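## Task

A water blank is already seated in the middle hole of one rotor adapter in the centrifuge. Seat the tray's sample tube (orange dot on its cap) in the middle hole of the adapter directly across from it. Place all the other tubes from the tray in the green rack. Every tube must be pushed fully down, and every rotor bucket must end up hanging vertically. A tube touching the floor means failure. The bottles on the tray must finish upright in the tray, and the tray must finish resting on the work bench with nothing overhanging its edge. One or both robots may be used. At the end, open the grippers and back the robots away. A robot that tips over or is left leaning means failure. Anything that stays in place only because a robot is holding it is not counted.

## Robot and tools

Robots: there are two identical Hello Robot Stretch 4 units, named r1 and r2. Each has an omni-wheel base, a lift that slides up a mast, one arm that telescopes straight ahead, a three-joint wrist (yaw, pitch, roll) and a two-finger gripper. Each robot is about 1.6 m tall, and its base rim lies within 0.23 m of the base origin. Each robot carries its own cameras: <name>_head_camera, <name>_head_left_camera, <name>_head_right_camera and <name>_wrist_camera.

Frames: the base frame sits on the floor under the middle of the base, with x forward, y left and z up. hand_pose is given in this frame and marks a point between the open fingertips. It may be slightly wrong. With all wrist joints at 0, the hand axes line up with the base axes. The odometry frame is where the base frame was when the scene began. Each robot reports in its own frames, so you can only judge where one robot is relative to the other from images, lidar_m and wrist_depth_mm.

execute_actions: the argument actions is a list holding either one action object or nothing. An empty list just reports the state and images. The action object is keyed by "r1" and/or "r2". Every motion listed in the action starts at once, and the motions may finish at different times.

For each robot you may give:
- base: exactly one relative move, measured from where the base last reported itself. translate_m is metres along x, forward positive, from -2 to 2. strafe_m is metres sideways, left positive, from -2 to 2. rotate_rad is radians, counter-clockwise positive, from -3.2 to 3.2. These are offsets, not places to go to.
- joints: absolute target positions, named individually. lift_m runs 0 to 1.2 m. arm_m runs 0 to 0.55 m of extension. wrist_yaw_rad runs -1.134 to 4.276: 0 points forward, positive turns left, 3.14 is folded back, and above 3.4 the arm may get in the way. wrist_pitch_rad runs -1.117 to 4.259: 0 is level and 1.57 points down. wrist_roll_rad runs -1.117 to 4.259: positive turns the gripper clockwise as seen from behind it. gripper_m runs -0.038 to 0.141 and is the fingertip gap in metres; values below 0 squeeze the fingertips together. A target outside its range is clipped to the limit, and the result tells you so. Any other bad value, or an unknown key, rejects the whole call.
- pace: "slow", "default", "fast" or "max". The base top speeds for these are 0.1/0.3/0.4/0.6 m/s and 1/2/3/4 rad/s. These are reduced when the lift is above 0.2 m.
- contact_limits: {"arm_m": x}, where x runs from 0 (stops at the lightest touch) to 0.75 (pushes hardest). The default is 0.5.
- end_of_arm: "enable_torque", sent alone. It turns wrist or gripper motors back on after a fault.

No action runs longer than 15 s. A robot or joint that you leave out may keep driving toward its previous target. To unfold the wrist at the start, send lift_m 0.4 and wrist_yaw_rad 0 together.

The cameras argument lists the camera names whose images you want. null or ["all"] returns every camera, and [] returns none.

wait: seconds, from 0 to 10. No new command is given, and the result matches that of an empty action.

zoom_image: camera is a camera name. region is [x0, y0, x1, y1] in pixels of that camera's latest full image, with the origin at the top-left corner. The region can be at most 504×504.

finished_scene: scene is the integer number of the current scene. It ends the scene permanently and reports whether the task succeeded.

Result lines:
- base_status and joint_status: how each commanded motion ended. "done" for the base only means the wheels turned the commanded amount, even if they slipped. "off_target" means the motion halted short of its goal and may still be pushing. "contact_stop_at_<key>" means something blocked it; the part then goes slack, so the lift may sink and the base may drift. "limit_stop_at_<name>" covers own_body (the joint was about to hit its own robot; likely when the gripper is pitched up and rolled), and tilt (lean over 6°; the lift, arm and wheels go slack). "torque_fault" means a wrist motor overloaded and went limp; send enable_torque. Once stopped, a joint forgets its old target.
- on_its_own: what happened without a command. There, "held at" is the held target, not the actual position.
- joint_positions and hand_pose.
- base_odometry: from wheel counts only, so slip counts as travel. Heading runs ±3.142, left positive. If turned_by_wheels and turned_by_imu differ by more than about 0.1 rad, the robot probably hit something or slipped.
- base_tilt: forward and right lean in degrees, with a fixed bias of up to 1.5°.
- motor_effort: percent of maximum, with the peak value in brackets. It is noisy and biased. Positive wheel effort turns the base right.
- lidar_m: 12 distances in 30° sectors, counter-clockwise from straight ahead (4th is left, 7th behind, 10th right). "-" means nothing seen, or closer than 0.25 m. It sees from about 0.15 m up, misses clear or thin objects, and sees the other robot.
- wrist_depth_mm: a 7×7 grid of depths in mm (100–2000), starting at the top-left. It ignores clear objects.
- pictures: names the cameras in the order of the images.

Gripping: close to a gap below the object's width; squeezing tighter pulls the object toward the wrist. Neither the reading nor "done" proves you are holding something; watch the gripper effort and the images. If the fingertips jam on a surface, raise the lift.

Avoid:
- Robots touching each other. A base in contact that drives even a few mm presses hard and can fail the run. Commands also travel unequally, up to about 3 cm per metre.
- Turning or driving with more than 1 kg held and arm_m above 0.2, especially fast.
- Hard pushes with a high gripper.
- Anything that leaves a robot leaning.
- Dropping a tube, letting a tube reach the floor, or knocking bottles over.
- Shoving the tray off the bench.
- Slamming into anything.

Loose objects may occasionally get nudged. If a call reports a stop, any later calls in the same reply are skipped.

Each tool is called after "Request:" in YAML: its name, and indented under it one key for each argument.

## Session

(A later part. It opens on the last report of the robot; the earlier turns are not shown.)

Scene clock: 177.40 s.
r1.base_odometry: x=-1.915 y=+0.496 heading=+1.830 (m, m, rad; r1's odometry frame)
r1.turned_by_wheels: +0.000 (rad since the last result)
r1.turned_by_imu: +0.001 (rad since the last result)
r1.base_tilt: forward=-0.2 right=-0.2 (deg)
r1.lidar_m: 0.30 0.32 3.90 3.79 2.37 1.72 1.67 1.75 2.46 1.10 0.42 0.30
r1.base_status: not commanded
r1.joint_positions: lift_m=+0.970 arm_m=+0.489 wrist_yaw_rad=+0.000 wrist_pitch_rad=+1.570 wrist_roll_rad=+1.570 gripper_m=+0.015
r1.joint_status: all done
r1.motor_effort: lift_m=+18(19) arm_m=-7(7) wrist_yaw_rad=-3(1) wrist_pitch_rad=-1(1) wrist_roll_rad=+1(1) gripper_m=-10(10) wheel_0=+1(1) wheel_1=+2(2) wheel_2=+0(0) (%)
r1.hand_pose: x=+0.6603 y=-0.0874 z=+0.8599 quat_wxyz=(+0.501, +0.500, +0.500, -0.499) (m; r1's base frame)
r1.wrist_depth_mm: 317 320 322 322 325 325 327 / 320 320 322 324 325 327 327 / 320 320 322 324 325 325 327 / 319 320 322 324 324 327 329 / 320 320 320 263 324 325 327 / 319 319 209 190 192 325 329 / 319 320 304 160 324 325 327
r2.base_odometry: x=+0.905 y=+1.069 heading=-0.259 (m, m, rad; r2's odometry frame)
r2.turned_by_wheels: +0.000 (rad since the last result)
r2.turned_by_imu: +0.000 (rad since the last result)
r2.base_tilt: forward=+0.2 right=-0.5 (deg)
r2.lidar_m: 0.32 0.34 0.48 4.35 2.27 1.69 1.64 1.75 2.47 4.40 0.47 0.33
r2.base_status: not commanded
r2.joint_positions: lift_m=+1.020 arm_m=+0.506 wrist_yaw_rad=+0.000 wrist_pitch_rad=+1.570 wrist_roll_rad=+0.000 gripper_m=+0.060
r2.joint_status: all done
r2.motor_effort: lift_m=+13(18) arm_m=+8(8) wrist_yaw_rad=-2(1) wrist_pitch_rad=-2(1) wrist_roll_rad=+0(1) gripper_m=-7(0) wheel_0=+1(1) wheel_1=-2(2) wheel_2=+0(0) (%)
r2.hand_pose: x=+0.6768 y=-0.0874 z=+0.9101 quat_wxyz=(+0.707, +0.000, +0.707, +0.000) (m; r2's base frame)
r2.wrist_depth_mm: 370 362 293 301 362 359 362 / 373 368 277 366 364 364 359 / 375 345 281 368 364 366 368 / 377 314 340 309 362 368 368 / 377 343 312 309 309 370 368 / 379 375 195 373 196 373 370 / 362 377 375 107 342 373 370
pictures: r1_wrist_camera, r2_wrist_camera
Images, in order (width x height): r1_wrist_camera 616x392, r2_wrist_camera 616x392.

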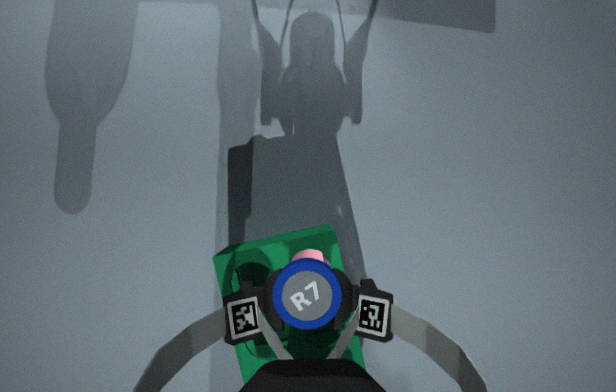

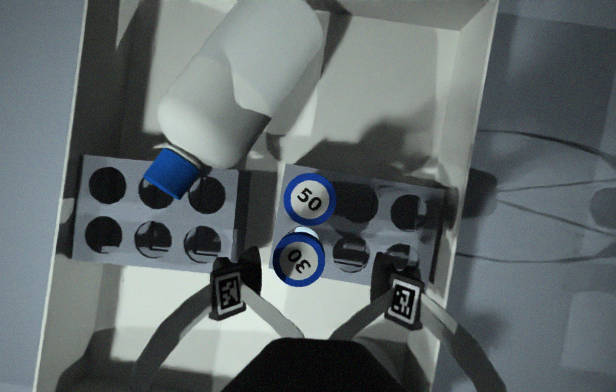

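Request:
execute_actions:
  actions:
    - {"r1":{"joints":{"gripper_m":0.09}},"r2":{"base":{"strafe_m":0.009},"joints":{"arm_m":0.51}}}
  cameras: ["r1_wrist_camera"]

Request:
execute_actions:
  actions:
    - {"r2":{"joints":{"lift_m":0.96}}}
  cameras: []

Request:
execute_actions:
  actions:
    - {"r2":{"joints":{"gripper_m":0.015}}}
  cameras: []

Scene clock: 183.60 s.
r1.base_odometry: x=-1.915 y=+0.496 heading=+1.830 (m, m, rad; r1's odometry frame)
r1.turned_by_wheels: +0.000 (rad since the last result)
r1.turned_by_imu: +0.001 (rad since the last result)
r1.base_tilt: forward=-0.2 right=-0.2 (deg)
r1.lidar_m: 0.29 0.32 3.92 3.80 2.37 1.72 1.68 1.75 2.45 1.12 0.41 0.29
r1.base_status: not commanded
r1.joint_positions: lift_m=+0.970 arm_m=+0.489 wrist_yaw_rad=+0.000 wrist_pitch_rad=+1.570 wrist_roll_rad=+1.570 gripper_m=+0.090
r1.joint_status: all done
r1.motor_effort: lift_m=+18(18) arm_m=-7(7) wrist_yaw_rad=-3(2) wrist_pitch_rad=-1(2) wrist_roll_rad=+2(1) gripper_m=+0(9) wheel_0=+2(1) wheel_1=+2(2) wheel_2=+0(0) (%)
r1.hand_pose: x=+0.6603 y=-0.0874 z=+0.8599 quat_wxyz=(+0.501, +0.500, +0.500, -0.499) (m; r1's base frame)
r1.wrist_depth_mm: 320 320 320 322 325 325 327 / 319 320 322 324 324 325 327 / 319 320 322 324 325 325 325 / 319 320 320 324 325 325 327 / 319 320 322 263 325 327 327 / 320 320 209 202 200 327 327 / 320 320 322 144 324 327 327
r2.base_odometry: x=+0.907 y=+1.077 heading=-0.259 (m, m, rad; r2's odometry frame)
r2.turned_by_wheels: +0.000 (rad since the last result)
r2.turned_by_imu: -0.001 (rad since the last result)
r2.base_tilt: forward=+0.2 right=-0.5 (deg)
r2.lidar_m: 0.33 0.35 0.49 4.33 2.26 1.71 1.64 1.73 2.43 4.41 0.47 0.35
r2.base_status: done
r2.joint_positions: lift_m=+1.020 arm_m=+0.509 wrist_yaw_rad=+0.000 wrist_pitch_rad=+1.570 wrist_roll_rad=+0.000 gripper_m=+0.060
r2.joint_status: all done
r2.motor_effort: lift_m=+13(13) arm_m=+7(9) wrist_yaw_rad=-2(2) wrist_pitch_rad=-1(1) wrist_roll_rad=+0(2) gripper_m=-1(4) wheel_0=-1(7) wheel_1=+0(6) wheel_2=+0(0) (%)
r2.hand_pose: x=+0.6798 y=-0.0874 z=+0.9101 quat_wxyz=(+0.707, +0.000, +0.707, +0.000) (m; r2's base frame)
r2.wrist_depth_mm: 370 351 364 294 362 345 362 / 375 357 274 320 364 362 364 / 375 368 274 368 366 364 366 / 377 310 312 307 362 368 368 / 377 343 312 309 309 370 368 / 379 375 196 373 196 373 370 / 384 377 375 107 349 373 373
pictures: r1_wrist_camera
Images, in order (width x height): r1_wrist_camera 616x392.

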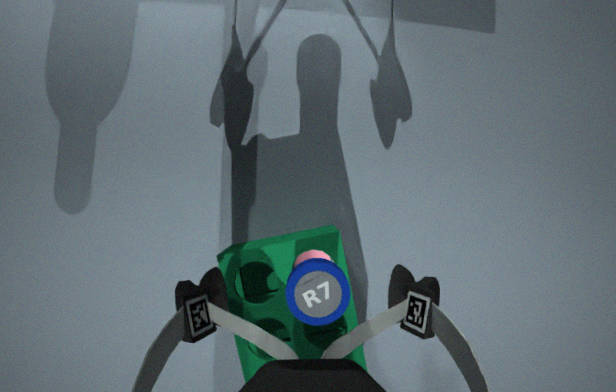

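Scene clock: 184.77 s.
r1.base_odometry: x=-1.915 y=+0.496 heading=+1.830 (m, m, rad; r1's odometry frame)
r1.turned_by_wheels: +0.000 (rad since the last result)
r1.turned_by_imu: +0.000 (rad since the last result)
r1.base_tilt: forward=-0.1 right=-0.2 (deg)
r1.lidar_m: 0.28 0.31 3.93 3.79 2.35 1.72 1.68 1.76 2.45 1.13 0.41 0.30
r1.base_status: not commanded
r1.joint_positions: lift_m=+0.970 arm_m=+0.489 wrist_yaw_rad=+0.000 wrist_pitch_rad=+1.570 wrist_roll_rad=+1.570 gripper_m=+0.090
r1.joint_status: not commanded
r1.motor_effort: lift_m=+18(18) arm_m=-7(7) wrist_yaw_rad=-1(2) wrist_pitch_rad=+0(1) wrist_roll_rad=+1(0) gripper_m=-3(2) wheel_0=+1(1) wheel_1=+2(2) wheel_2=+0(0) (%)
r1.hand_pose: x=+0.6603 y=-0.0874 z=+0.8599 quat_wxyz=(+0.501, +0.500, +0.500, -0.499) (m; r1's base frame)
r1.wrist_depth_mm: 319 320 322 325 324 325 327 / 320 322 322 322 325 325 329 / 319 320 320 322 325 325 327 / 317 322 324 324 324 325 327 / 320 320 320 263 325 325 327 / 319 319 208 202 200 325 327 / 319 320 322 144 324 325 327
r2.base_odometry: x=+0.907 y=+1.077 heading=-0.259 (m, m, rad; r2's odometry frame)
r2.turned_by_wheels: +0.000 (rad since the last result)
r2.turned_by_imu: +0.000 (rad since the last result)
r2.base_tilt: forward=+0.3 right=-0.6 (deg)
r2.lidar_m: 0.32 0.33 0.49 4.33 2.24 1.70 1.64 1.74 2.45 4.40 0.45 0.34
r2.base_status: not commanded
r2.joint_positions: lift_m=+0.960 arm_m=+0.509 wrist_yaw_rad=+0.000 wrist_pitch_rad=+1.570 wrist_roll_rad=+0.000 gripper_m=+0.060
r2.joint_status: all done
r2.motor_effort: lift_m=+13(12) arm_m=+7(8) wrist_yaw_rad=-1(1) wrist_pitch_rad=-1(2) wrist_roll_rad=-1(0) gripper_m=-3(3) wheel_0=-2(1) wheel_1=+0(1) wheel_2=+0(0) (%)
r2.hand_pose: x=+0.6798 y=-0.0874 z=+0.8501 quat_wxyz=(+0.707, +0.000, +0.707, +0.000) (m; r2's base frame)
r2.wrist_depth_mm: 268 307 219 240 303 301 301 / 272 301 213 304 304 303 306 / 265 251 223 307 307 291 307 / 255 252 293 189 281 256 310 / 254 253 252 243 250 250 309 / 272 315 196 189 196 253 310 / 294 317 315 107 314 272 314
pictures: none
No camera images: the call's "cameras" was empty. Leave "cameras" out to get every camera's image.

Scene clock: 186.00 s.
r1.base_odometry: x=-1.915 y=+0.496 heading=+1.830 (m, m, rad; r1's odometry frame)
r1.turned_by_wheels: +0.000 (rad since the last result)
r1.turned_by_imu: +0.000 (rad since the last result)
r1.base_tilt: forward=-0.2 right=-0.2 (deg)
r1.lidar_m: 0.28 0.32 3.93 3.79 2.36 1.74 1.68 1.75 2.46 1.09 0.43 0.30
r1.base_status: not commanded
r1.joint_positions: lift_m=+0.970 arm_m=+0.489 wrist_yaw_rad=+0.000 wrist_pitch_rad=+1.570 wrist_roll_rad=+1.570 gripper_m=+0.090
r1.joint_status: not commanded
r1.motor_effort: lift_m=+18(18) arm_m=-7(7) wrist_yaw_rad=-1(3) wrist_pitch_rad=-1(0) wrist_roll_rad=+1(1) gripper_m=-2(2) wheel_0=+1(1) wheel_1=+2(2) wheel_2=+0(0) (%)
r1.hand_pose: x=+0.6603 y=-0.0874 z=+0.8599 quat_wxyz=(+0.501, +0.500, +0.500, -0.499) (m; r1's base frame)
r1.wrist_depth_mm: 320 320 322 324 324 325 327 / 320 322 322 324 324 325 329 / 320 320 322 324 324 327 327 / 319 320 322 324 325 327 327 / 320 320 322 263 325 327 327 / 319 322 208 202 200 327 327 / 320 319 322 145 324 325 329
r2.base_odometry: x=+0.907 y=+1.077 heading=-0.259 (m, m, rad; r2's odometry frame)
r2.turned_by_wheels: +0.000 (rad since the last result)
r2.turned_by_imu: +0.000 (rad since the last result)
r2.base_tilt: forward=+0.3 right=-0.6 (deg)
r2.lidar_m: 0.32 0.35 0.47 4.33 2.27 1.71 1.63 1.73 2.44 4.39 0.45 0.33
r2.base_status: not commanded
r2.joint_positions: lift_m=+0.960 arm_m=+0.509 wrist_yaw_rad=+0.000 wrist_pitch_rad=+1.570 wrist_roll_rad=+0.000 gripper_m=+0.015
r2.joint_status: all done
r2.motor_effort: lift_m=+13(13) arm_m=+8(7) wrist_yaw_rad=+0(0) wrist_pitch_rad=-2(1) wrist_roll_rad=+0(0) gripper_m=-11(9) wheel_0=-2(1) wheel_1=+0(0) wheel_2=+0(0) (%)
r2.hand_pose: x=+0.6798 y=-0.0874 z=+0.8501 quat_wxyz=(+0.707, +0.000, +0.707, +0.000) (m; r2's base frame)
r2.wrist_depth_mm: 268 307 219 240 303 303 303 / 272 298 213 304 306 303 303 / 267 251 221 307 306 291 306 / 254 252 293 189 303 260 309 / 254 254 268 208 250 251 310 / 274 314 189 185 190 251 310 / 296 319 317 107 310 271 310
pictures: none
No camera images: the call's "cameras" was empty. Leave "cameras" out to get every camera's image.

Now r1 rises and looks at the fallen tube; r2 lifts and holds.

Request:
execute_actions:
  actions:
    - {"r1":{"joints":{"lift_m":1.15}},"r2":{"joints":{"lift_m":1.2}}}
  cameras: []

Request:
execute_actions:
  actions:
    - {"r1":{"base":{"strafe_m":0.08},"joints":{"wrist_roll_rad":0,"arm_m":0.4}}}
  cameras: ["r1_wrist_camera","r2_wrist_camera"]

Scene clock: 194.33 s.
r1.base_odometry: x=-1.915 y=+0.496 heading=+1.830 (m, m, rad; r1's odometry frame)
r1.turned_by_wheels: +0.000 (rad since the last result)
r1.turned_by_imu: +0.001 (rad since the last result)
r1.base_tilt: forward=-0.1 right=-0.2 (deg)
r1.lidar_m: 0.27 0.32 3.91 3.80 2.37 1.72 1.69 1.75 2.44 1.11 0.41 0.31
r1.base_status: not commanded
r1.joint_positions: lift_m=+1.150 arm_m=+0.489 wrist_yaw_rad=+0.000 wrist_pitch_rad=+1.570 wrist_roll_rad=+1.570 gripper_m=+0.090
r1.joint_status: all done
r1.motor_effort: lift_m=+23(23) arm_m=-7(7) wrist_yaw_rad=-3(1) wrist_pitch_rad=+0(0) wrist_roll_rad=+1(0) gripper_m=-3(2) wheel_0=+1(1) wheel_1=+2(2) wheel_2=+0(0) (%)
r1.hand_pose: x=+0.6603 y=-0.0874 z=+1.0395 quat_wxyz=(+0.501, +0.500, +0.500, -0.499) (m; r1's base frame)
r1.wrist_depth_mm: 500 500 500 504 504 508 891 / 496 500 504 504 504 508 512 / 500 500 500 504 508 512 512 / 500 500 500 504 508 512 512 / 496 496 500 442 508 508 1078 / 500 500 208 445 200 508 788 / 500 500 500 145 508 512 917
r2.base_odometry: x=+0.907 y=+1.077 heading=-0.259 (m, m, rad; r2's odometry frame)
r2.turned_by_wheels: +0.000 (rad since the last result)
r2.turned_by_imu: -0.001 (rad since the last result)
r2.base_tilt: forward=+0.2 right=-0.7 (deg)
r2.lidar_m: 0.32 0.34 0.48 4.33 2.26 1.69 1.64 1.74 2.44 4.41 0.48 0.34
r2.base_status: not commanded
r2.joint_positions: lift_m=+1.200 arm_m=+0.509 wrist_yaw_rad=+0.000 wrist_pitch_rad=+1.570 wrist_roll_rad=+0.000 gripper_m=+0.015
r2.joint_status: all done
r2.motor_effort: lift_m=+23(25) arm_m=+7(7) wrist_yaw_rad=+1(1) wrist_pitch_rad=-1(2) wrist_roll_rad=+0(0) gripper_m=-8(9) wheel_0=-2(1) wheel_1=+0(0) wheel_2=+0(0) (%)
r2.hand_pose: x=+0.6798 y=-0.0874 z=+1.0893 quat_wxyz=(+0.707, +0.000, +0.707, +0.000) (m; r2's base frame)
r2.wrist_depth_mm: 544 539 544 539 539 535 535 / 554 554 539 484 539 539 535 / 559 554 512 544 544 539 539 / 559 559 492 539 544 544 544 / 564 564 559 277 544 544 544 / 564 564 189 185 190 549 549 / 569 564 564 107 554 554 554
pictures: none
No camera images: the call's "cameras" was empty. Leave "cameras" out to get every camera's image.

Scene clock: 195.83 s.
r1.base_odometry: x=-1.992 y=+0.475 heading=+1.830 (m, m, rad; r1's odometry frame)
r1.turned_by_wheels: +0.000 (rad since the last result)
r1.turned_by_imu: +0.000 (rad since the last result)
r1.base_tilt: forward=-0.3 right=-0.1 (deg)
r1.lidar_m: 0.29 3.18 3.83 3.70 2.36 1.73 1.68 1.76 2.44 1.10 0.41 0.30
r1.base_status: done
r1.joint_positions: lift_m=+1.150 arm_m=+0.401 wrist_yaw_rad=+0.000 wrist_pitch_rad=+1.570 wrist_roll_rad=+0.001 gripper_m=+0.090
r1.joint_status: all done
r1.motor_effort: lift_m=+23(23) arm_m=-7(6) wrist_yaw_rad=-1(1) wrist_pitch_rad=-1(0) wrist_roll_rad=-2(11) gripper_m=-3(1) wheel_0=+0(5) wheel_1=-2(7) wheel_2=+0(0) (%)
r1.hand_pose: x=+0.5723 y=-0.0874 z=+1.0395 quat_wxyz=(+0.707, +0.000, +0.707, +0.000) (m; r1's base frame)
r1.wrist_depth_mm: 1255 1281 500 500 504 504 508 / 1255 1281 500 500 504 504 504 / 1281 1255 504 442 504 508 508 / 1255 1255 504 500 508 504 504 / 1255 1281 504 504 504 504 508 / 1281 1281 208 504 200 508 508 / 1281 1281 508 144 508 508 508
r2.base_odometry: x=+0.907 y=+1.077 heading=-0.259 (m, m, rad; r2's odometry frame)
r2.turned_by_wheels: +0.000 (rad since the last result)
r2.turned_by_imu: +0.000 (rad since the last result)
r2.base_tilt: forward=+0.3 right=-0.6 (deg)
r2.lidar_m: 0.31 0.34 0.47 4.34 2.26 1.67 1.64 1.74 2.44 4.40 0.46 0.35
r2.base_status: not commanded
r2.joint_positions: lift_m=+1.200 arm_m=+0.509 wrist_yaw_rad=+0.000 wrist_pitch_rad=+1.570 wrist_roll_rad=+0.000 gripper_m=+0.015
r2.joint_status: not commanded
r2.motor_effort: lift_m=+23(23) arm_m=+7(8) wrist_yaw_rad=-1(1) wrist_pitch_rad=-2(2) wrist_roll_rad=-2(1) gripper_m=-8(10) wheel_0=-2(1) wheel_1=+0(0) wheel_2=+0(0) (%)
r2.hand_pose: x=+0.6798 y=-0.0874 z=+1.0893 quat_wxyz=(+0.707, +0.000, +0.707, +0.000) (m; r2's base frame)
r2.wrist_depth_mm: 554 549 539 544 539 535 535 / 559 554 549 480 539 544 539 / 554 554 517 544 544 544 544 / 559 559 488 539 539 549 544 / 569 559 554 277 549 544 544 / 564 559 189 185 190 554 549 / 569 564 564 107 554 554 549
pictures: r1_wrist_camera, r2_wrist_camera
Images, in order (width x height): r1_wrist_camera 616x392, r2_wrist_camera 616x392.

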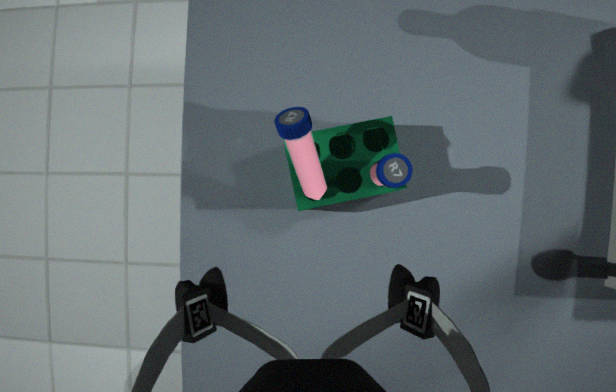

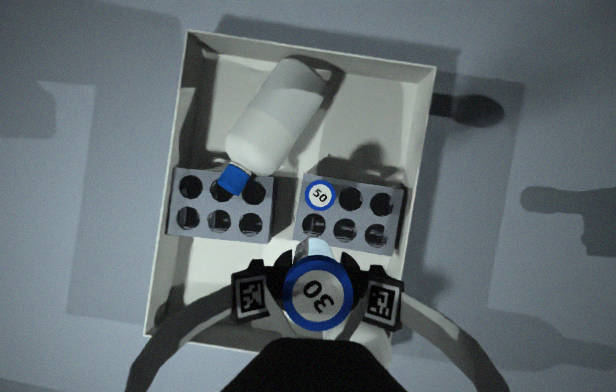

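Request:
execute_actions:
  actions:
    - {"r1":{"base":{"strafe_m":0.013},"joints":{"arm_m":0.507,"gripper_m":0.07}}}
  cameras: []

Request:
execute_actions:
  actions:
    - {"r1":{"joints":{"lift_m":1.04}}}
  cameras: ["r1_wrist_camera"]

Scene clock: 203.47 s.
r1.base_odometry: x=-2.005 y=+0.472 heading=+1.830 (m, m, rad; r1's odometry frame)
r1.turned_by_wheels: +0.000 (rad since the last result)
r1.turned_by_imu: +0.001 (rad since the last result)
r1.base_tilt: forward=+0.0 right=-0.1 (deg)
r1.lidar_m: 0.29 3.17 3.82 3.69 2.35 1.74 1.68 1.74 2.44 1.11 0.41 0.30
r1.base_status: done
r1.joint_positions: lift_m=+1.150 arm_m=+0.506 wrist_yaw_rad=+0.000 wrist_pitch_rad=+1.570 wrist_roll_rad=+0.001 gripper_m=+0.070
r1.joint_status: all done
r1.motor_effort: lift_m=+23(23) arm_m=+7(7) wrist_yaw_rad=+2(2) wrist_pitch_rad=-1(1) wrist_roll_rad=-4(2) gripper_m=+0(3) wheel_0=-1(8) wheel_1=+0(7) wheel_2=+0(1) (%)
r1.hand_pose: x=+0.6770 y=-0.0874 z=+1.0395 quat_wxyz=(+0.707, +0.000, +0.707, +0.000) (m; r1's base frame)
r1.wrist_depth_mm: 1281 1281 500 500 504 504 504 / 1281 1281 500 504 504 508 504 / 1255 1281 504 504 504 504 504 / 1281 1255 504 504 504 504 508 / 1281 1281 504 442 473 504 508 / 1281 1281 199 508 200 508 508 / 1281 1281 504 151 508 508 508
r2.base_odometry: x=+0.907 y=+1.077 heading=-0.259 (m, m, rad; r2's odometry frame)
r2.turned_by_wheels: +0.000 (rad since the last result)
r2.turned_by_imu: +0.000 (rad since the last result)
r2.base_tilt: forward=+0.2 right=-0.6 (deg)
r2.lidar_m: 0.32 0.34 0.48 4.33 2.27 1.71 1.64 1.73 2.46 4.41 0.46 0.33
r2.base_status: not commanded
r2.joint_positions: lift_m=+1.200 arm_m=+0.509 wrist_yaw_rad=+0.000 wrist_pitch_rad=+1.570 wrist_roll_rad=+0.000 gripper_m=+0.015
r2.joint_status: not commanded
r2.motor_effort: lift_m=+23(23) arm_m=+8(7) wrist_yaw_rad=-1(1) wrist_pitch_rad=+0(2) wrist_roll_rad=+2(1) gripper_m=-9(8) wheel_0=-2(1) wheel_1=+0(0) wheel_2=+0(0) (%)
r2.hand_pose: x=+0.6798 y=-0.0874 z=+1.0893 quat_wxyz=(+0.707, +0.000, +0.707, +0.000) (m; r2's base frame)
r2.wrist_depth_mm: 549 544 544 544 535 539 530 / 549 549 544 480 544 539 539 / 554 549 517 544 544 544 535 / 559 559 496 544 539 544 544 / 564 559 559 276 544 549 549 / 569 559 189 185 190 554 549 / 574 564 559 107 554 554 554
pictures: none
No camera images: the call's "cameras" was empty. Leave "cameras" out to get every camera's image.

Scene clock: 204.97 s.
r1.base_odometry: x=-2.005 y=+0.472 heading=+1.830 (m, m, rad; r1's odometry frame)
r1.turned_by_wheels: +0.000 (rad since the last result)
r1.turned_by_imu: +0.000 (rad since the last result)
r1.base_tilt: forward=-0.1 right=-0.1 (deg)
r1.lidar_m: 0.29 3.18 3.80 3.70 2.36 1.73 1.66 1.74 2.44 1.09 0.43 0.30
r1.base_status: not commanded
r1.joint_positions: lift_m=+1.040 arm_m=+0.506 wrist_yaw_rad=+0.000 wrist_pitch_rad=+1.570 wrist_roll_rad=+0.001 gripper_m=+0.070
r1.joint_status: all done
r1.motor_effort: lift_m=+18(22) arm_m=+7(7) wrist_yaw_rad=-1(1) wrist_pitch_rad=+1(1) wrist_roll_rad=-2(3) gripper_m=-4(2) wheel_0=-1(1) wheel_1=+0(0) wheel_2=+0(0) (%)
r1.hand_pose: x=+0.6770 y=-0.0874 z=+0.9299 quat_wxyz=(+0.707, +0.000, +0.707, +0.000) (m; r1's base frame)
r1.wrist_depth_mm: 1160 1160 392 394 394 392 394 / 1160 1160 394 392 394 394 394 / 1160 1160 392 394 394 394 397 / 1138 1160 394 392 394 394 397 / 1138 1160 392 277 332 394 397 / 1160 1160 199 392 199 397 394 / 1182 1160 394 152 397 397 399
r2.base_odometry: x=+0.907 y=+1.077 heading=-0.259 (m, m, rad; r2's odometry frame)
r2.turned_by_wheels: +0.000 (rad since the last result)
r2.turned_by_imu: +0.000 (rad since the last result)
r2.base_tilt: forward=+0.2 right=-0.5 (deg)
r2.lidar_m: 0.32 0.34 0.48 4.34 2.26 1.71 1.65 1.74 2.46 4.39 0.46 0.35
r2.base_status: not commanded
r2.joint_positions: lift_m=+1.200 arm_m=+0.509 wrist_yaw_rad=+0.000 wrist_pitch_rad=+1.570 wrist_roll_rad=+0.000 gripper_m=+0.015
r2.joint_status: not commanded
r2.motor_effort: lift_m=+23(23) arm_m=+8(8) wrist_yaw_rad=-2(1) wrist_pitch_rad=-1(1) wrist_roll_rad=+0(0) gripper_m=-10(10) wheel_0=-2(2) wheel_1=+0(0) wheel_2=+0(0) (%)
r2.hand_pose: x=+0.6798 y=-0.0874 z=+1.0893 quat_wxyz=(+0.707, +0.000, +0.707, +0.000) (m; r2's base frame)
r2.wrist_depth_mm: 549 549 539 544 539 539 530 / 554 554 544 484 539 539 535 / 554 549 512 544 544 549 544 / 559 554 488 544 544 544 544 / 569 559 554 277 549 549 544 / 559 564 188 186 190 554 549 / 569 564 564 107 559 554 554
pictures: r1_wrist_camera
Images, in order (width x height): r1_wrist_camera 616x392.

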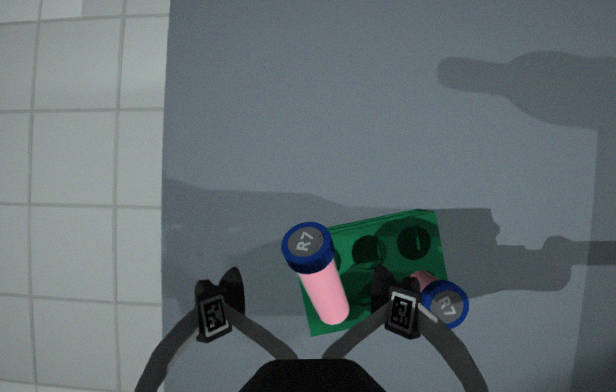

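Request:
execute_actions:
  actions:
    - {"r1":{"joints":{"arm_m":0.517}}}
  cameras: []

Request:
execute_actions:
  actions:
    - {"r1":{"joints":{"lift_m":0.97},"pace":"slow"}}
  cameras: ["r1_wrist_camera"]

Request:
execute_actions:
  actions:
    - {"r1":{"joints":{"gripper_m":0.02}}}
  cameras: ["r1_wrist_camera"]

Scene clock: 218.03 s.
r1.base_odometry: x=-2.005 y=+0.472 heading=+1.830 (m, m, rad; r1's odometry frame)
r1.turned_by_wheels: +0.000 (rad since the last result)
r1.turned_by_imu: +0.001 (rad since the last result)
r1.base_tilt: forward=-0.1 right=-0.1 (deg)
r1.lidar_m: 0.29 3.19 3.79 3.69 2.36 1.74 1.69 1.75 2.43 1.09 0.42 0.31
r1.base_status: not commanded
r1.joint_positions: lift_m=+1.040 arm_m=+0.516 wrist_yaw_rad=+0.000 wrist_pitch_rad=+1.570 wrist_roll_rad=+0.001 gripper_m=+0.070
r1.joint_status: all done
r1.motor_effort: lift_m=+18(18) arm_m=+7(5) wrist_yaw_rad=-1(1) wrist_pitch_rad=+0(2) wrist_roll_rad=-1(2) gripper_m=+0(3) wheel_0=-1(1) wheel_1=+0(0) wheel_2=+0(0) (%)
r1.hand_pose: x=+0.6870 y=-0.0874 z=+0.9299 quat_wxyz=(+0.707, +0.000, +0.707, +0.000) (m; r1's base frame)
r1.wrist_depth_mm: 1160 1160 389 392 394 392 392 / 1160 1160 392 392 394 394 394 / 1160 1160 392 394 394 394 394 / 1138 1160 392 392 392 397 394 / 1138 1138 394 334 334 394 394 / 1160 1160 200 334 199 394 397 / 1160 1182 394 151 399 397 397
r2.base_odometry: x=+0.907 y=+1.077 heading=-0.259 (m, m, rad; r2's odometry frame)
r2.turned_by_wheels: +0.000 (rad since the last result)
r2.turned_by_imu: +0.000 (rad since the last result)
r2.base_tilt: forward=+0.2 right=-0.6 (deg)
r2.lidar_m: 0.32 0.32 0.48 4.33 2.25 1.69 1.64 1.74 2.43 4.41 0.46 0.33
r2.base_status: not commanded
r2.joint_positions: lift_m=+1.200 arm_m=+0.509 wrist_yaw_rad=+0.000 wrist_pitch_rad=+1.570 wrist_roll_rad=+0.000 gripper_m=+0.015
r2.joint_status: not commanded
r2.motor_effort: lift_m=+23(23) arm_m=+8(7) wrist_yaw_rad=-1(1) wrist_pitch_rad=+0(1) wrist_roll_rad=-1(1) gripper_m=-9(11) wheel_0=-2(2) wheel_1=+0(0) wheel_2=+0(0) (%)
r2.hand_pose: x=+0.6798 y=-0.0874 z=+1.0893 quat_wxyz=(+0.707, +0.000, +0.707, +0.000) (m; r2's base frame)
r2.wrist_depth_mm: 549 544 549 544 539 539 535 / 554 549 539 480 539 544 539 / 554 554 517 544 544 544 544 / 559 559 492 539 539 549 544 / 564 559 549 277 549 549 549 / 564 554 189 185 190 549 549 / 564 564 559 107 559 549 554
pictures: none
No camera images: the call's "cameras" was empty. Leave "cameras" out to get every camera's image.

Scene clock: 219.50 s.
r1.base_odometry: x=-2.005 y=+0.472 heading=+1.830 (m, m, rad; r1's odometry frame)
r1.turned_by_wheels: +0.000 (rad since the last result)
r1.turned_by_imu: +0.000 (rad since the last result)
r1.base_tilt: forward=-0.1 right=-0.2 (deg)
r1.lidar_m: 0.29 3.17 3.82 3.70 2.36 1.72 1.68 1.73 2.44 1.12 0.41 0.28
r1.base_status: not commanded
r1.joint_positions: lift_m=+0.970 arm_m=+0.516 wrist_yaw_rad=+0.000 wrist_pitch_rad=+1.570 wrist_roll_rad=+0.001 gripper_m=+0.070
r1.joint_status: all done
r1.motor_effort: lift_m=+18(18) arm_m=+7(7) wrist_yaw_rad=-1(1) wrist_pitch_rad=+0(1) wrist_roll_rad=-3(2) gripper_m=-1(4) wheel_0=+0(1) wheel_1=+0(0) wheel_2=+0(0) (%)
r1.hand_pose: x=+0.6870 y=-0.0874 z=+0.8599 quat_wxyz=(+0.707, +0.000, +0.707, +0.000) (m; r1's base frame)
r1.wrist_depth_mm: 1078 1078 320 320 324 324 322 / 1098 1098 322 322 322 322 324 / 1078 1078 322 322 324 325 325 / 1078 1078 322 322 324 324 325 / 1078 324 322 322 294 325 325 / 1098 1098 199 191 199 324 325 / 1098 1098 322 152 264 202 327
r2.base_odometry: x=+0.907 y=+1.077 heading=-0.259 (m, m, rad; r2's odometry frame)
r2.turned_by_wheels: +0.000 (rad since the last result)
r2.turned_by_imu: +0.000 (rad since the last result)
r2.base_tilt: forward=+0.2 right=-0.4 (deg)
r2.lidar_m: 0.32 0.34 0.48 4.34 2.25 1.70 1.65 1.74 2.42 4.39 0.44 0.34
r2.base_status: not commanded
r2.joint_positions: lift_m=+1.200 arm_m=+0.509 wrist_yaw_rad=+0.000 wrist_pitch_rad=+1.570 wrist_roll_rad=+0.000 gripper_m=+0.015
r2.joint_status: not commanded
r2.motor_effort: lift_m=+23(23) arm_m=+8(8) wrist_yaw_rad=+0(1) wrist_pitch_rad=-1(1) wrist_roll_rad=-1(0) gripper_m=-11(8) wheel_0=-2(2) wheel_1=+0(0) wheel_2=+0(0) (%)
r2.hand_pose: x=+0.6798 y=-0.0874 z=+1.0893 quat_wxyz=(+0.707, +0.000, +0.707, +0.000) (m; r2's base frame)
r2.wrist_depth_mm: 554 544 539 544 539 539 539 / 554 544 544 484 539 544 539 / 554 554 521 544 544 549 544 / 559 559 488 539 544 544 544 / 559 554 549 277 549 544 549 / 564 559 189 185 190 554 544 / 564 564 564 107 554 549 554
pictures: r1_wrist_camera
Images, in order (width x height): r1_wrist_camera 616x392.

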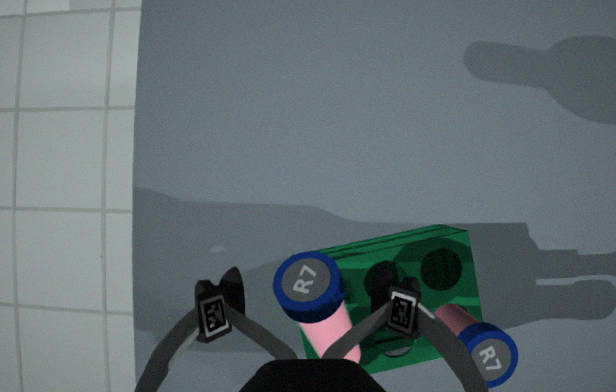

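Scene clock: 220.80 s.
r1.base_odometry: x=-2.005 y=+0.472 heading=+1.830 (m, m, rad; r1's odometry frame)
r1.turned_by_wheels: +0.000 (rad since the last result)
r1.turned_by_imu: +0.000 (rad since the last result)
r1.base_tilt: forward=-0.1 right=+0.1 (deg)
r1.lidar_m: 0.29 3.19 3.81 3.69 2.36 1.72 1.66 1.75 2.45 1.10 0.42 0.31
r1.base_status: not commanded
r1.joint_positions: lift_m=+0.970 arm_m=+0.516 wrist_yaw_rad=+0.000 wrist_pitch_rad=+1.570 wrist_roll_rad=+0.001 gripper_m=+0.020
r1.joint_status: all done
r1.motor_effort: lift_m=+18(18) arm_m=+7(7) wrist_yaw_rad=-1(0) wrist_pitch_rad=-1(1) wrist_roll_rad=-1(2) gripper_m=-10(9) wheel_0=-1(1) wheel_1=+0(0) wheel_2=+0(0) (%)
r1.hand_pose: x=+0.6870 y=-0.0874 z=+0.8599 quat_wxyz=(+0.707, +0.000, +0.707, +0.000) (m; r1's base frame)
r1.wrist_depth_mm: 1098 1078 320 320 322 324 324 / 1078 1078 322 320 324 322 324 / 1078 1078 322 322 322 324 324 / 1078 1098 322 324 322 324 324 / 1098 322 322 293 297 324 325 / 1098 1098 208 181 195 325 324 / 1098 1098 324 163 264 203 325
r2.base_odometry: x=+0.907 y=+1.077 heading=-0.259 (m, m, rad; r2's odometry frame)
r2.turned_by_wheels: +0.000 (rad since the last result)
r2.turned_by_imu: +0.000 (rad since the last result)
r2.base_tilt: forward=+0.1 right=-0.6 (deg)
r2.lidar_m: 0.32 0.34 0.49 4.34 2.26 1.71 1.65 1.74 2.47 4.40 0.48 0.33
r2.base_status: not commanded
r2.joint_positions: lift_m=+1.200 arm_m=+0.509 wrist_yaw_rad=+0.000 wrist_pitch_rad=+1.570 wrist_roll_rad=+0.000 gripper_m=+0.015
r2.joint_status: not commanded
r2.motor_effort: lift_m=+23(23) arm_m=+8(8) wrist_yaw_rad=-1(2) wrist_pitch_rad=+0(1) wrist_roll_rad=+0(1) gripper_m=-10(7) wheel_0=-2(2) wheel_1=+0(0) wheel_2=+0(0) (%)
r2.hand_pose: x=+0.6798 y=-0.0874 z=+1.0893 quat_wxyz=(+0.707, +0.000, +0.707, +0.000) (m; r2's base frame)
r2.wrist_depth_mm: 549 549 544 544 539 539 539 / 559 549 544 480 544 544 544 / 559 554 512 544 544 539 539 / 554 559 488 539 539 539 549 / 564 559 554 277 554 549 544 / 564 564 189 185 190 549 549 / 569 564 559 107 554 549 554
pictures: r1_wrist_camera
Images, in order (width x height): r1_wrist_camera 616x392.

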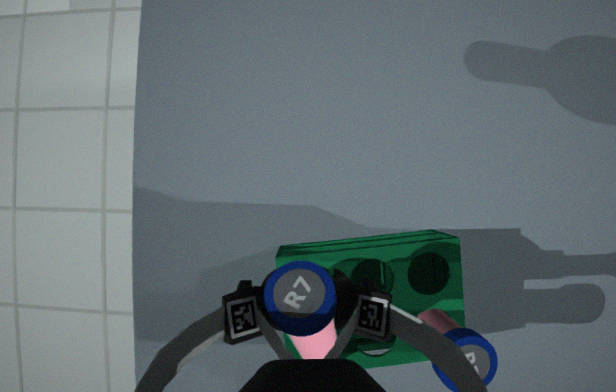

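Request:
execute_actions:
  actions:
    - {"r1":{"joints":{"arm_m":0.465,"lift_m":0.995},"pace":"slow"}}
  cameras: ["r1_wrist_camera","r1_head_camera"]

Scene clock: 228.10 s.
r1.base_odometry: x=-2.005 y=+0.472 heading=+1.830 (m, m, rad; r1's odometry frame)
r1.turned_by_wheels: +0.000 (rad since the last result)
r1.turned_by_imu: +0.001 (rad since the last result)
r1.base_tilt: forward=-0.1 right=-0.1 (deg)
r1.lidar_m: 0.30 3.17 3.81 3.70 2.36 1.75 1.68 1.75 2.47 1.11 0.41 0.30
r1.base_status: not commanded
r1.joint_positions: lift_m=+0.995 arm_m=+0.466 wrist_yaw_rad=+0.000 wrist_pitch_rad=+1.570 wrist_roll_rad=+0.001 gripper_m=+0.020
r1.joint_status: all done
r1.motor_effort: lift_m=+23(23) arm_m=-7(8) wrist_yaw_rad=-2(3) wrist_pitch_rad=-1(1) wrist_roll_rad=-2(2) gripper_m=-8(10) wheel_0=-1(1) wheel_1=+0(0) wheel_2=+0(0) (%)
r1.hand_pose: x=+0.6373 y=-0.0874 z=+0.8845 quat_wxyz=(+0.707, +0.000, +0.707, +0.000) (m; r1's base frame)
r1.wrist_depth_mm: 1118 1098 345 347 347 347 347 / 1098 1098 345 345 345 347 347 / 1118 1118 347 345 347 347 347 / 1098 1118 347 342 317 349 349 / 1118 1118 347 289 287 349 351 / 1118 1118 209 180 196 349 351 / 1138 1118 347 163 349 349 349
r2.base_odometry: x=+0.907 y=+1.077 heading=-0.259 (m, m, rad; r2's odometry frame)
r2.turned_by_wheels: +0.000 (rad since the last result)
r2.turned_by_imu: +0.000 (rad since the last result)
r2.base_tilt: forward=+0.1 right=-0.6 (deg)
r2.lidar_m: 0.31 0.33 0.47 4.32 2.26 1.71 1.65 1.74 2.44 4.41 0.46 0.34
r2.base_status: not commanded
r2.joint_positions: lift_m=+1.200 arm_m=+0.509 wrist_yaw_rad=+0.000 wrist_pitch_rad=+1.570 wrist_roll_rad=+0.000 gripper_m=+0.015
r2.joint_status: not commanded
r2.motor_effort: lift_m=+23(23) arm_m=+7(8) wrist_yaw_rad=-1(2) wrist_pitch_rad=-1(1) wrist_roll_rad=+1(1) gripper_m=-8(9) wheel_0=-1(1) wheel_1=+1(0) wheel_2=+0(0) (%)
r2.hand_pose: x=+0.6798 y=-0.0874 z=+1.0893 quat_wxyz=(+0.707, +0.000, +0.707, +0.000) (m; r2's base frame)
r2.wrist_depth_mm: 549 549 544 544 544 535 530 / 549 549 544 480 539 539 535 / 559 549 512 544 544 544 544 / 554 559 492 535 539 554 539 / 569 554 549 277 544 544 549 / 564 559 189 185 190 554 549 / 569 569 559 107 554 554 554
pictures: r1_head_camera, r1_wrist_camera
Images, in order (width x height): r1_head_camera 420x560, r1_wrist_camera 616x392.

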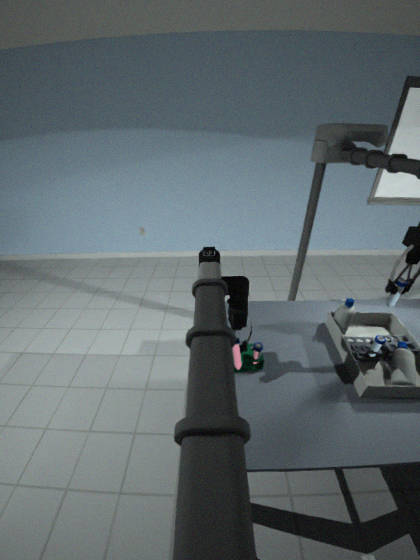

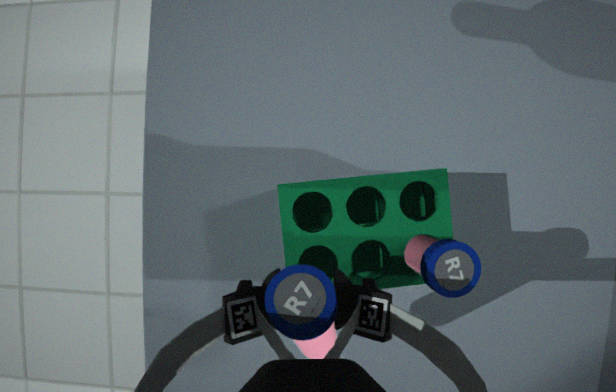

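Request:
execute_actions:
  actions:
    - {"r1":{"joints":{"lift_m":1.05,"arm_m":0.3,"wrist_pitch_rad":0.9}}}
  cameras: ["r1_wrist_camera","r1_head_camera","r2_head_camera"]

Scene clock: 233.83 s.
r1.base_odometry: x=-2.005 y=+0.472 heading=+1.830 (m, m, rad; r1's odometry frame)
r1.turned_by_wheels: +0.000 (rad since the last result)
r1.turned_by_imu: +0.001 (rad since the last result)
r1.base_tilt: forward=-0.1 right=-0.1 (deg)
r1.lidar_m: 0.29 3.19 3.80 3.70 2.36 1.73 1.68 1.76 2.43 1.11 0.42 0.31
r1.base_status: not commanded
r1.joint_positions: lift_m=+1.050 arm_m=+0.301 wrist_yaw_rad=+0.000 wrist_pitch_rad=+0.902 wrist_roll_rad=+0.001 gripper_m=+0.020
r1.joint_status: all done
r1.motor_effort: lift_m=+23(24) arm_m=-7(10) wrist_yaw_rad=-2(1) wrist_pitch_rad=-7(11) wrist_roll_rad=-2(3) gripper_m=-8(9) wheel_0=-1(1) wheel_1=+0(0) wheel_2=+0(0) (%)
r1.hand_pose: x=+0.6509 y=-0.0874 z=+1.0016 quat_wxyz=(+0.900, +0.000, +0.436, +0.000) (m; r1's base frame)
r1.wrist_depth_mm: - - - - - - - / - - - - - 1921 - / 1708 1756 1708 647 647 647 647 / 1537 1576 597 574 574 574 569 / 1366 1397 530 517 517 512 508 / 1229 1255 209 180 196 462 462 / 1160 1138 421 163 342 421 427
r2.base_odometry: x=+0.907 y=+1.077 heading=-0.259 (m, m, rad; r2's odometry frame)
r2.turned_by_wheels: +0.000 (rad since the last result)
r2.turned_by_imu: +0.000 (rad since the last result)
r2.base_tilt: forward=+0.0 right=-0.7 (deg)
r2.lidar_m: 0.32 0.33 0.47 4.33 2.27 1.71 1.65 1.73 2.42 4.40 0.47 0.32
r2.base_status: not commanded
r2.joint_positions: lift_m=+1.200 arm_m=+0.509 wrist_yaw_rad=+0.000 wrist_pitch_rad=+1.570 wrist_roll_rad=+0.000 gripper_m=+0.015
r2.joint_status: not commanded
r2.motor_effort: lift_m=+23(23) arm_m=+8(7) wrist_yaw_rad=-1(1) wrist_pitch_rad=-1(2) wrist_roll_rad=-2(1) gripper_m=-9(9) wheel_0=-1(2) wheel_1=+0(0) wheel_2=+0(0) (%)
r2.hand_pose: x=+0.6798 y=-0.0874 z=+1.0893 quat_wxyz=(+0.707, +0.000, +0.707, +0.000) (m; r2's base frame)
r2.wrist_depth_mm: 554 549 544 544 549 539 535 / 554 544 544 484 544 544 539 / 554 554 517 539 544 544 544 / 554 549 488 544 535 544 544 / 564 554 549 276 549 549 549 / 564 559 189 185 190 554 544 / 559 564 559 107 554 559 549
pictures: r1_head_camera, r1_wrist_camera, r2_head_camera
Images, in order (width x height): r1_head_camera 420x560, r1_wrist_camera 616x392, r2_head_camera 420x560.

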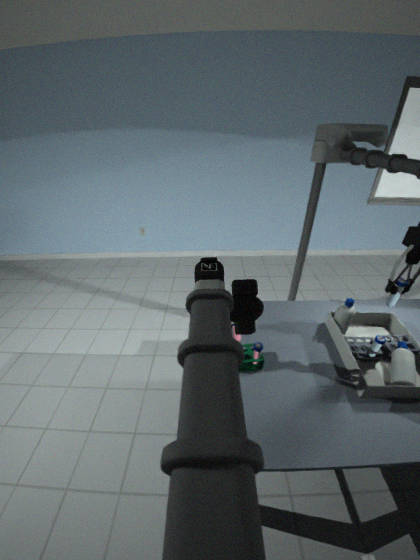

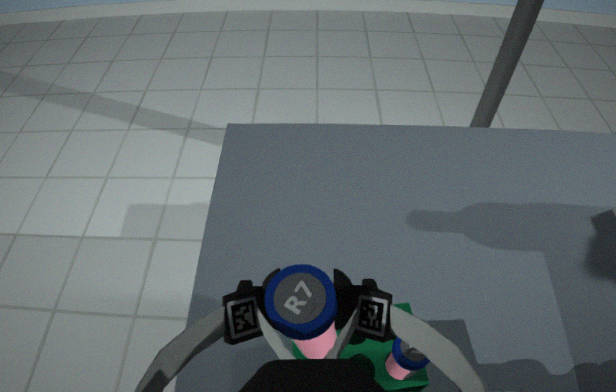

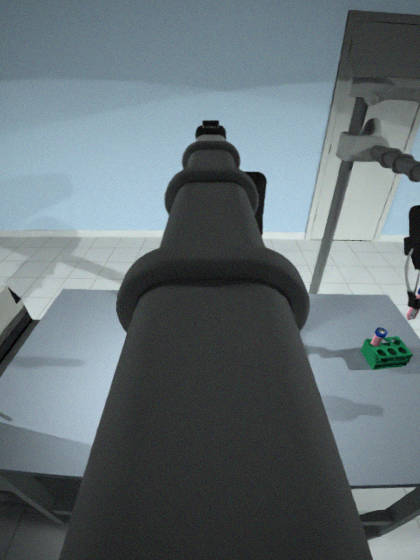

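Request:
execute_actions:
  actions:
    - {"r1":{"base":{"strafe_m":-0.008},"joints":{"lift_m":0.985}}}
  cameras: ["r1_wrist_camera","r2_head_right_camera"]

Request:
zoom_image:
  camera: "r2_head_right_camera"
  region: [220, 230, 420, 430]

Scene clock: 253.47 s.
r1.base_odometry: x=-1.997 y=+0.474 heading=+1.830 (m, m, rad; r1's odometry frame)
r1.turned_by_wheels: +0.000 (rad since the last result)
r1.turned_by_imu: +0.001 (rad since the last result)
r1.base_tilt: forward=-0.2 right=-0.3 (deg)
r1.lidar_m: 0.28 3.19 3.84 3.69 2.37 1.75 1.68 1.75 2.46 1.13 0.43 0.29
r1.base_status: done
r1.joint_positions: lift_m=+0.985 arm_m=+0.301 wrist_yaw_rad=+0.000 wrist_pitch_rad=+0.902 wrist_roll_rad=+0.001 gripper_m=+0.020
r1.joint_status: all done
r1.motor_effort: lift_m=+19(21) arm_m=-7(7) wrist_yaw_rad=-1(1) wrist_pitch_rad=-7(7) wrist_roll_rad=-2(3) gripper_m=-5(8) wheel_0=-1(5) wheel_1=+1(7) wheel_2=+0(0) (%)
r1.hand_pose: x=+0.6509 y=-0.0874 z=+0.9370 quat_wxyz=(+0.900, +0.000, +0.436, +0.000) (m; r1's base frame)
r1.wrist_depth_mm: - - - - - - - / 1921 1921 1921 1921 1983 1863 1921 / 1661 1708 569 554 549 554 554 / 1464 1499 488 492 492 488 492 / 1308 1308 442 442 442 439 439 / 1182 1182 208 180 195 397 394 / 1098 1078 362 163 307 362 366
r2.base_odometry: x=+0.907 y=+1.077 heading=-0.259 (m, m, rad; r2's odometry frame)
r2.turned_by_wheels: +0.000 (rad since the last result)
r2.turned_by_imu: +0.000 (rad since the last result)
r2.base_tilt: forward=+0.2 right=-0.4 (deg)
r2.lidar_m: 0.33 0.34 0.48 4.33 2.25 1.70 1.65 1.75 2.43 4.41 0.46 0.34
r2.base_status: not commanded
r2.joint_positions: lift_m=+1.200 arm_m=+0.509 wrist_yaw_rad=+0.000 wrist_pitch_rad=+1.570 wrist_roll_rad=+0.000 gripper_m=+0.015
r2.joint_status: not commanded
r2.motor_effort: lift_m=+23(23) arm_m=+7(7) wrist_yaw_rad=-1(0) wrist_pitch_rad=-1(1) wrist_roll_rad=-1(0) gripper_m=-9(10) wheel_0=-2(2) wheel_1=+0(0) wheel_2=+0(0) (%)
r2.hand_pose: x=+0.6798 y=-0.0874 z=+1.0893 quat_wxyz=(+0.707, +0.000, +0.707, +0.000) (m; r2's base frame)
r2.wrist_depth_mm: 554 554 544 544 544 535 539 / 554 554 544 484 539 544 544 / 554 549 512 544 544 544 544 / 554 554 496 544 539 539 544 / 559 559 554 277 549 549 544 / 559 559 189 185 189 554 544 / 564 564 559 107 559 554 554
pictures: r1_wrist_camera, r2_head_right_camera
Images, in order (width x height): r1_wrist_camera 616x392, r2_head_right_camera 420x672.

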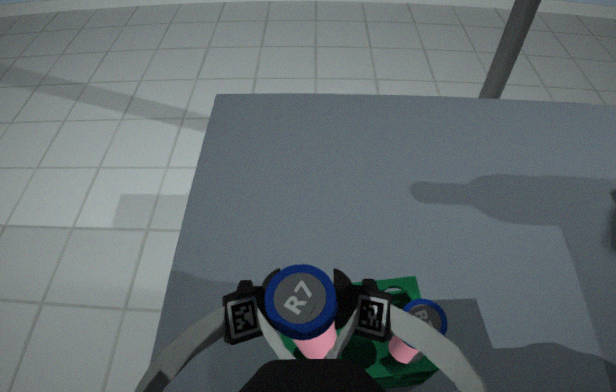

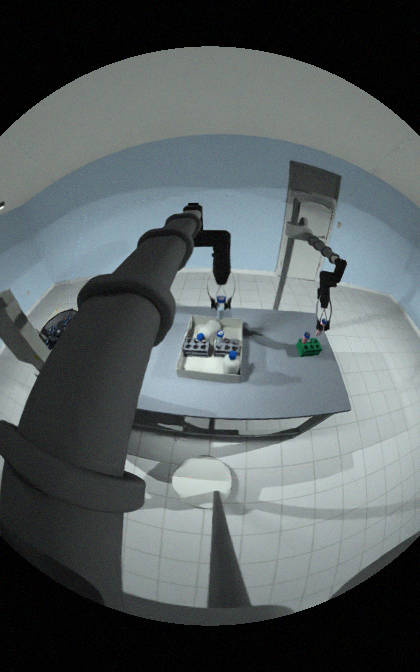

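Region (220, 230, 420, 430) of r2_head_right_camera's 420x672 image, scaled by 2.520, with more detail than that image has.

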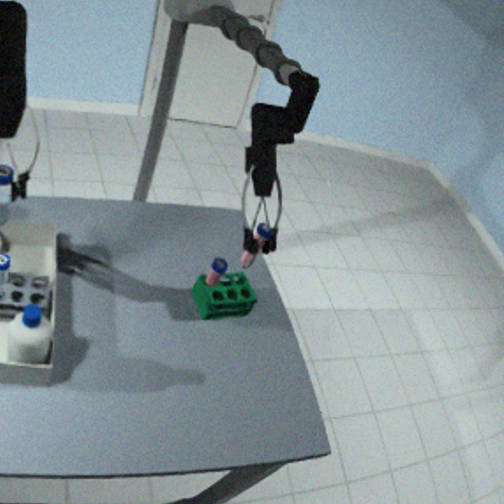

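Request:
execute_actions:
  actions:
    - {"r1":{"joints":{"lift_m":0.935},"pace":"slow"}}
  cameras: ["r1_wrist_camera","r2_head_right_camera"]

Request:
zoom_image:
  camera: "r2_head_right_camera"
  region: [270, 300, 370, 400]

Scene clock: 258.70 s.
r1.base_odometry: x=-1.997 y=+0.474 heading=+1.830 (m, m, rad; r1's odometry frame)
r1.turned_by_wheels: +0.000 (rad since the last result)
r1.turned_by_imu: +0.001 (rad since the last result)
r1.base_tilt: forward=-0.1 right=-0.1 (deg)
r1.lidar_m: 0.28 3.18 3.84 3.70 2.36 1.75 1.68 1.74 2.44 1.11 0.42 0.30
r1.base_status: not commanded
r1.joint_positions: lift_m=+0.935 arm_m=+0.301 wrist_yaw_rad=+0.000 wrist_pitch_rad=+0.902 wrist_roll_rad=+0.001 gripper_m=+0.020
r1.joint_status: all done
r1.motor_effort: lift_m=+18(18) arm_m=-7(7) wrist_yaw_rad=-1(1) wrist_pitch_rad=-6(7) wrist_roll_rad=-2(3) gripper_m=-6(7) wheel_0=-2(2) wheel_1=+1(1) wheel_2=+0(0) (%)
r1.hand_pose: x=+0.6509 y=-0.0874 z=+0.8871 quat_wxyz=(+0.900, +0.000, +0.436, +0.000) (m; r1's base frame)
r1.wrist_depth_mm: - - - - - - - / 1921 1808 574 549 554 559 559 / 1576 1618 484 484 480 480 480 / 1430 1430 430 427 427 424 427 / 1255 1255 384 384 384 382 379 / 1160 1098 208 180 196 336 343 / 1042 329 315 163 265 312 319
r2.base_odometry: x=+0.907 y=+1.077 heading=-0.259 (m, m, rad; r2's odometry frame)
r2.turned_by_wheels: +0.000 (rad since the last result)
r2.turned_by_imu: +0.000 (rad since the last result)
r2.base_tilt: forward=+0.3 right=-0.7 (deg)
r2.lidar_m: 0.32 0.35 0.48 4.34 2.27 1.69 1.65 1.73 2.45 4.41 0.46 0.33
r2.base_status: not commanded
r2.joint_positions: lift_m=+1.200 arm_m=+0.509 wrist_yaw_rad=+0.000 wrist_pitch_rad=+1.570 wrist_roll_rad=+0.000 gripper_m=+0.015
r2.joint_status: not commanded
r2.motor_effort: lift_m=+23(23) arm_m=+7(8) wrist_yaw_rad=-1(1) wrist_pitch_rad=-2(2) wrist_roll_rad=-1(1) gripper_m=-11(12) wheel_0=-2(2) wheel_1=+0(0) wheel_2=+0(0) (%)
r2.hand_pose: x=+0.6798 y=-0.0874 z=+1.0893 quat_wxyz=(+0.707, +0.000, +0.707, +0.000) (m; r2's base frame)
r2.wrist_depth_mm: 549 549 544 535 539 539 530 / 554 549 549 484 539 539 535 / 554 544 517 539 544 549 535 / 559 554 492 539 539 544 544 / 564 559 559 276 554 549 549 / 564 559 188 185 190 549 549 / 574 564 564 107 559 549 554
pictures: r1_wrist_camera, r2_head_right_camera
Images, in order (width x height): r1_wrist_camera 616x392, r2_head_right_camera 420x672.

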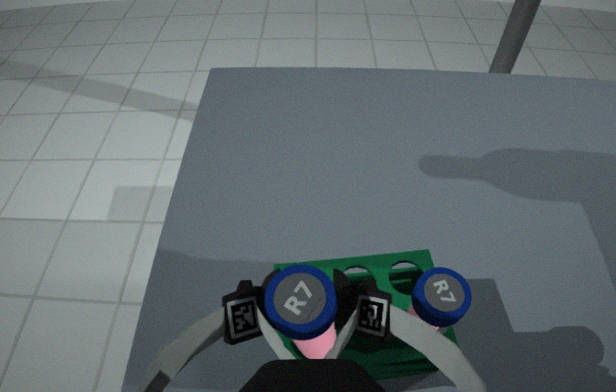

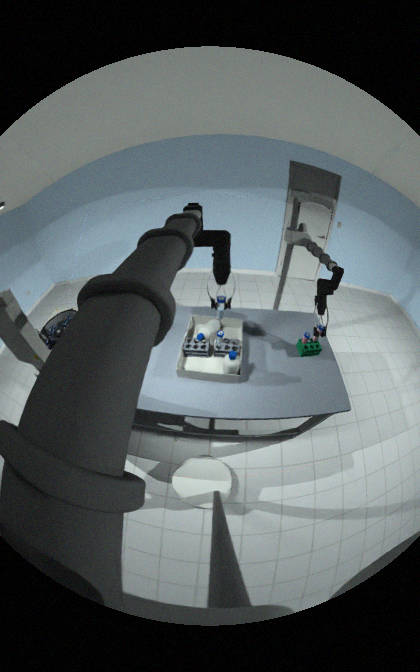

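Region (270, 300, 370, 400) of r2_head_right_camera's 420x672 image, scaled by 5.040, with more detail than that image has.

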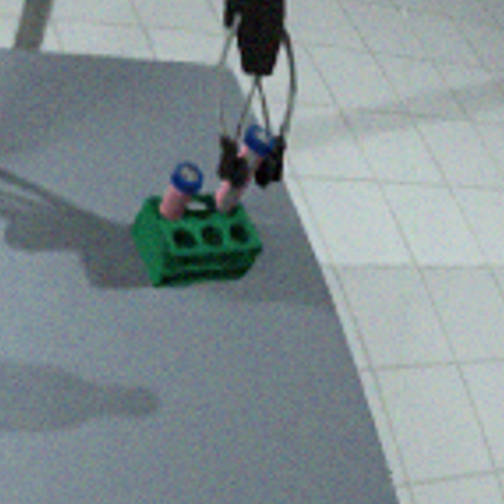

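Appears at the hole mouth. Lower a bit more.

Request:
execute_actions:
  actions:
    - {"r1":{"joints":{"lift_m":0.9},"pace":"slow"}}
  cameras: ["r1_wrist_camera","r2_head_right_camera"]

Request:
zoom_image:
  camera: "r2_head_right_camera"
  region: [270, 300, 370, 400]

Scene clock: 266.70 s.
r1.base_odometry: x=-1.997 y=+0.474 heading=+1.830 (m, m, rad; r1's odometry frame)
r1.turned_by_wheels: +0.000 (rad since the last result)
r1.turned_by_imu: +0.001 (rad since the last result)
r1.base_tilt: forward=-0.2 right=-0.1 (deg)
r1.lidar_m: 0.29 3.20 3.83 3.69 2.36 1.74 1.67 1.74 2.45 1.10 0.42 0.31
r1.base_status: not commanded
r1.joint_positions: lift_m=+0.900 arm_m=+0.301 wrist_yaw_rad=+0.000 wrist_pitch_rad=+0.901 wrist_roll_rad=+0.001 gripper_m=+0.020
r1.joint_status: all done
r1.motor_effort: lift_m=+17(18) arm_m=-7(7) wrist_yaw_rad=+0(0) wrist_pitch_rad=-4(7) wrist_roll_rad=-2(1) gripper_m=-7(3) wheel_0=-1(1) wheel_1=+1(1) wheel_2=+0(0) (%)
r1.hand_pose: x=+0.6511 y=-0.0874 z=+0.8522 quat_wxyz=(+0.900, +0.000, +0.436, +0.000) (m; r1's base frame)
r1.wrist_depth_mm: - - - - - - - / 1756 1808 500 496 492 500 504 / 1576 1537 433 433 433 430 436 / 1366 1336 384 384 384 382 382 / 1229 1182 345 282 289 336 343 / 1118 320 208 180 195 297 307 / 1025 289 282 153 255 277 285
r2.base_odometry: x=+0.907 y=+1.077 heading=-0.259 (m, m, rad; r2's odometry frame)
r2.turned_by_wheels: +0.000 (rad since the last result)
r2.turned_by_imu: +0.000 (rad since the last result)
r2.base_tilt: forward=+0.2 right=-0.5 (deg)
r2.lidar_m: 0.31 0.33 0.47 4.33 2.27 1.71 1.64 1.75 2.43 4.39 0.47 0.34
r2.base_status: not commanded
r2.joint_positions: lift_m=+1.200 arm_m=+0.509 wrist_yaw_rad=+0.000 wrist_pitch_rad=+1.570 wrist_roll_rad=+0.000 gripper_m=+0.015
r2.joint_status: not commanded
r2.motor_effort: lift_m=+23(23) arm_m=+7(8) wrist_yaw_rad=+0(1) wrist_pitch_rad=-2(1) wrist_roll_rad=+0(0) gripper_m=-7(12) wheel_0=-1(1) wheel_1=+0(0) wheel_2=+0(0) (%)
r2.hand_pose: x=+0.6798 y=-0.0874 z=+1.0893 quat_wxyz=(+0.707, +0.000, +0.707, +0.000) (m; r2's base frame)
r2.wrist_depth_mm: 549 549 544 549 544 535 535 / 554 549 544 484 539 539 539 / 559 559 521 539 544 544 539 / 564 554 496 544 544 549 539 / 554 554 549 276 554 549 549 / 559 564 189 185 189 549 544 / 569 559 559 107 554 549 549
pictures: r1_wrist_camera, r2_head_right_camera
Images, in order (width x height): r1_wrist_camera 616x392, r2_head_right_camera 420x672.

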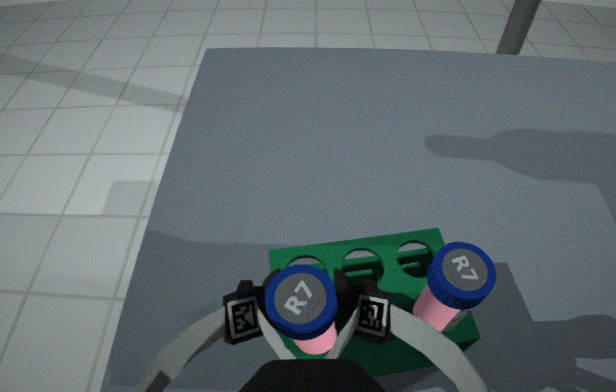

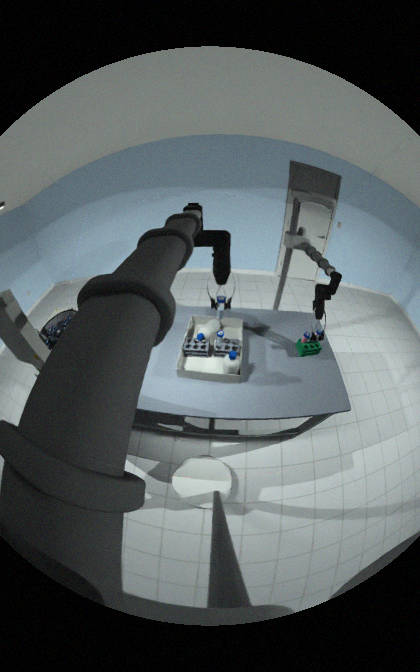

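Region (270, 300, 370, 400) of r2_head_right_camera's 420x672 image, scaled by 5.040, with more detail than that image has.

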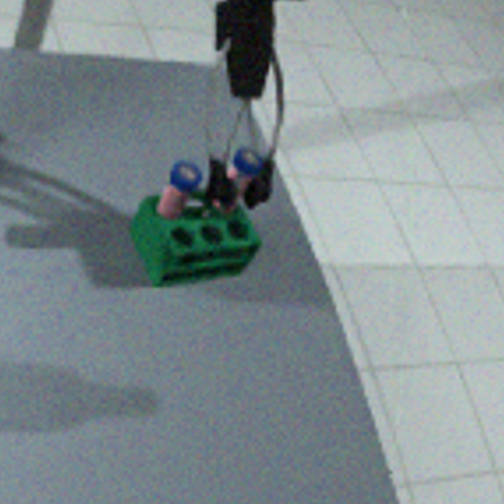

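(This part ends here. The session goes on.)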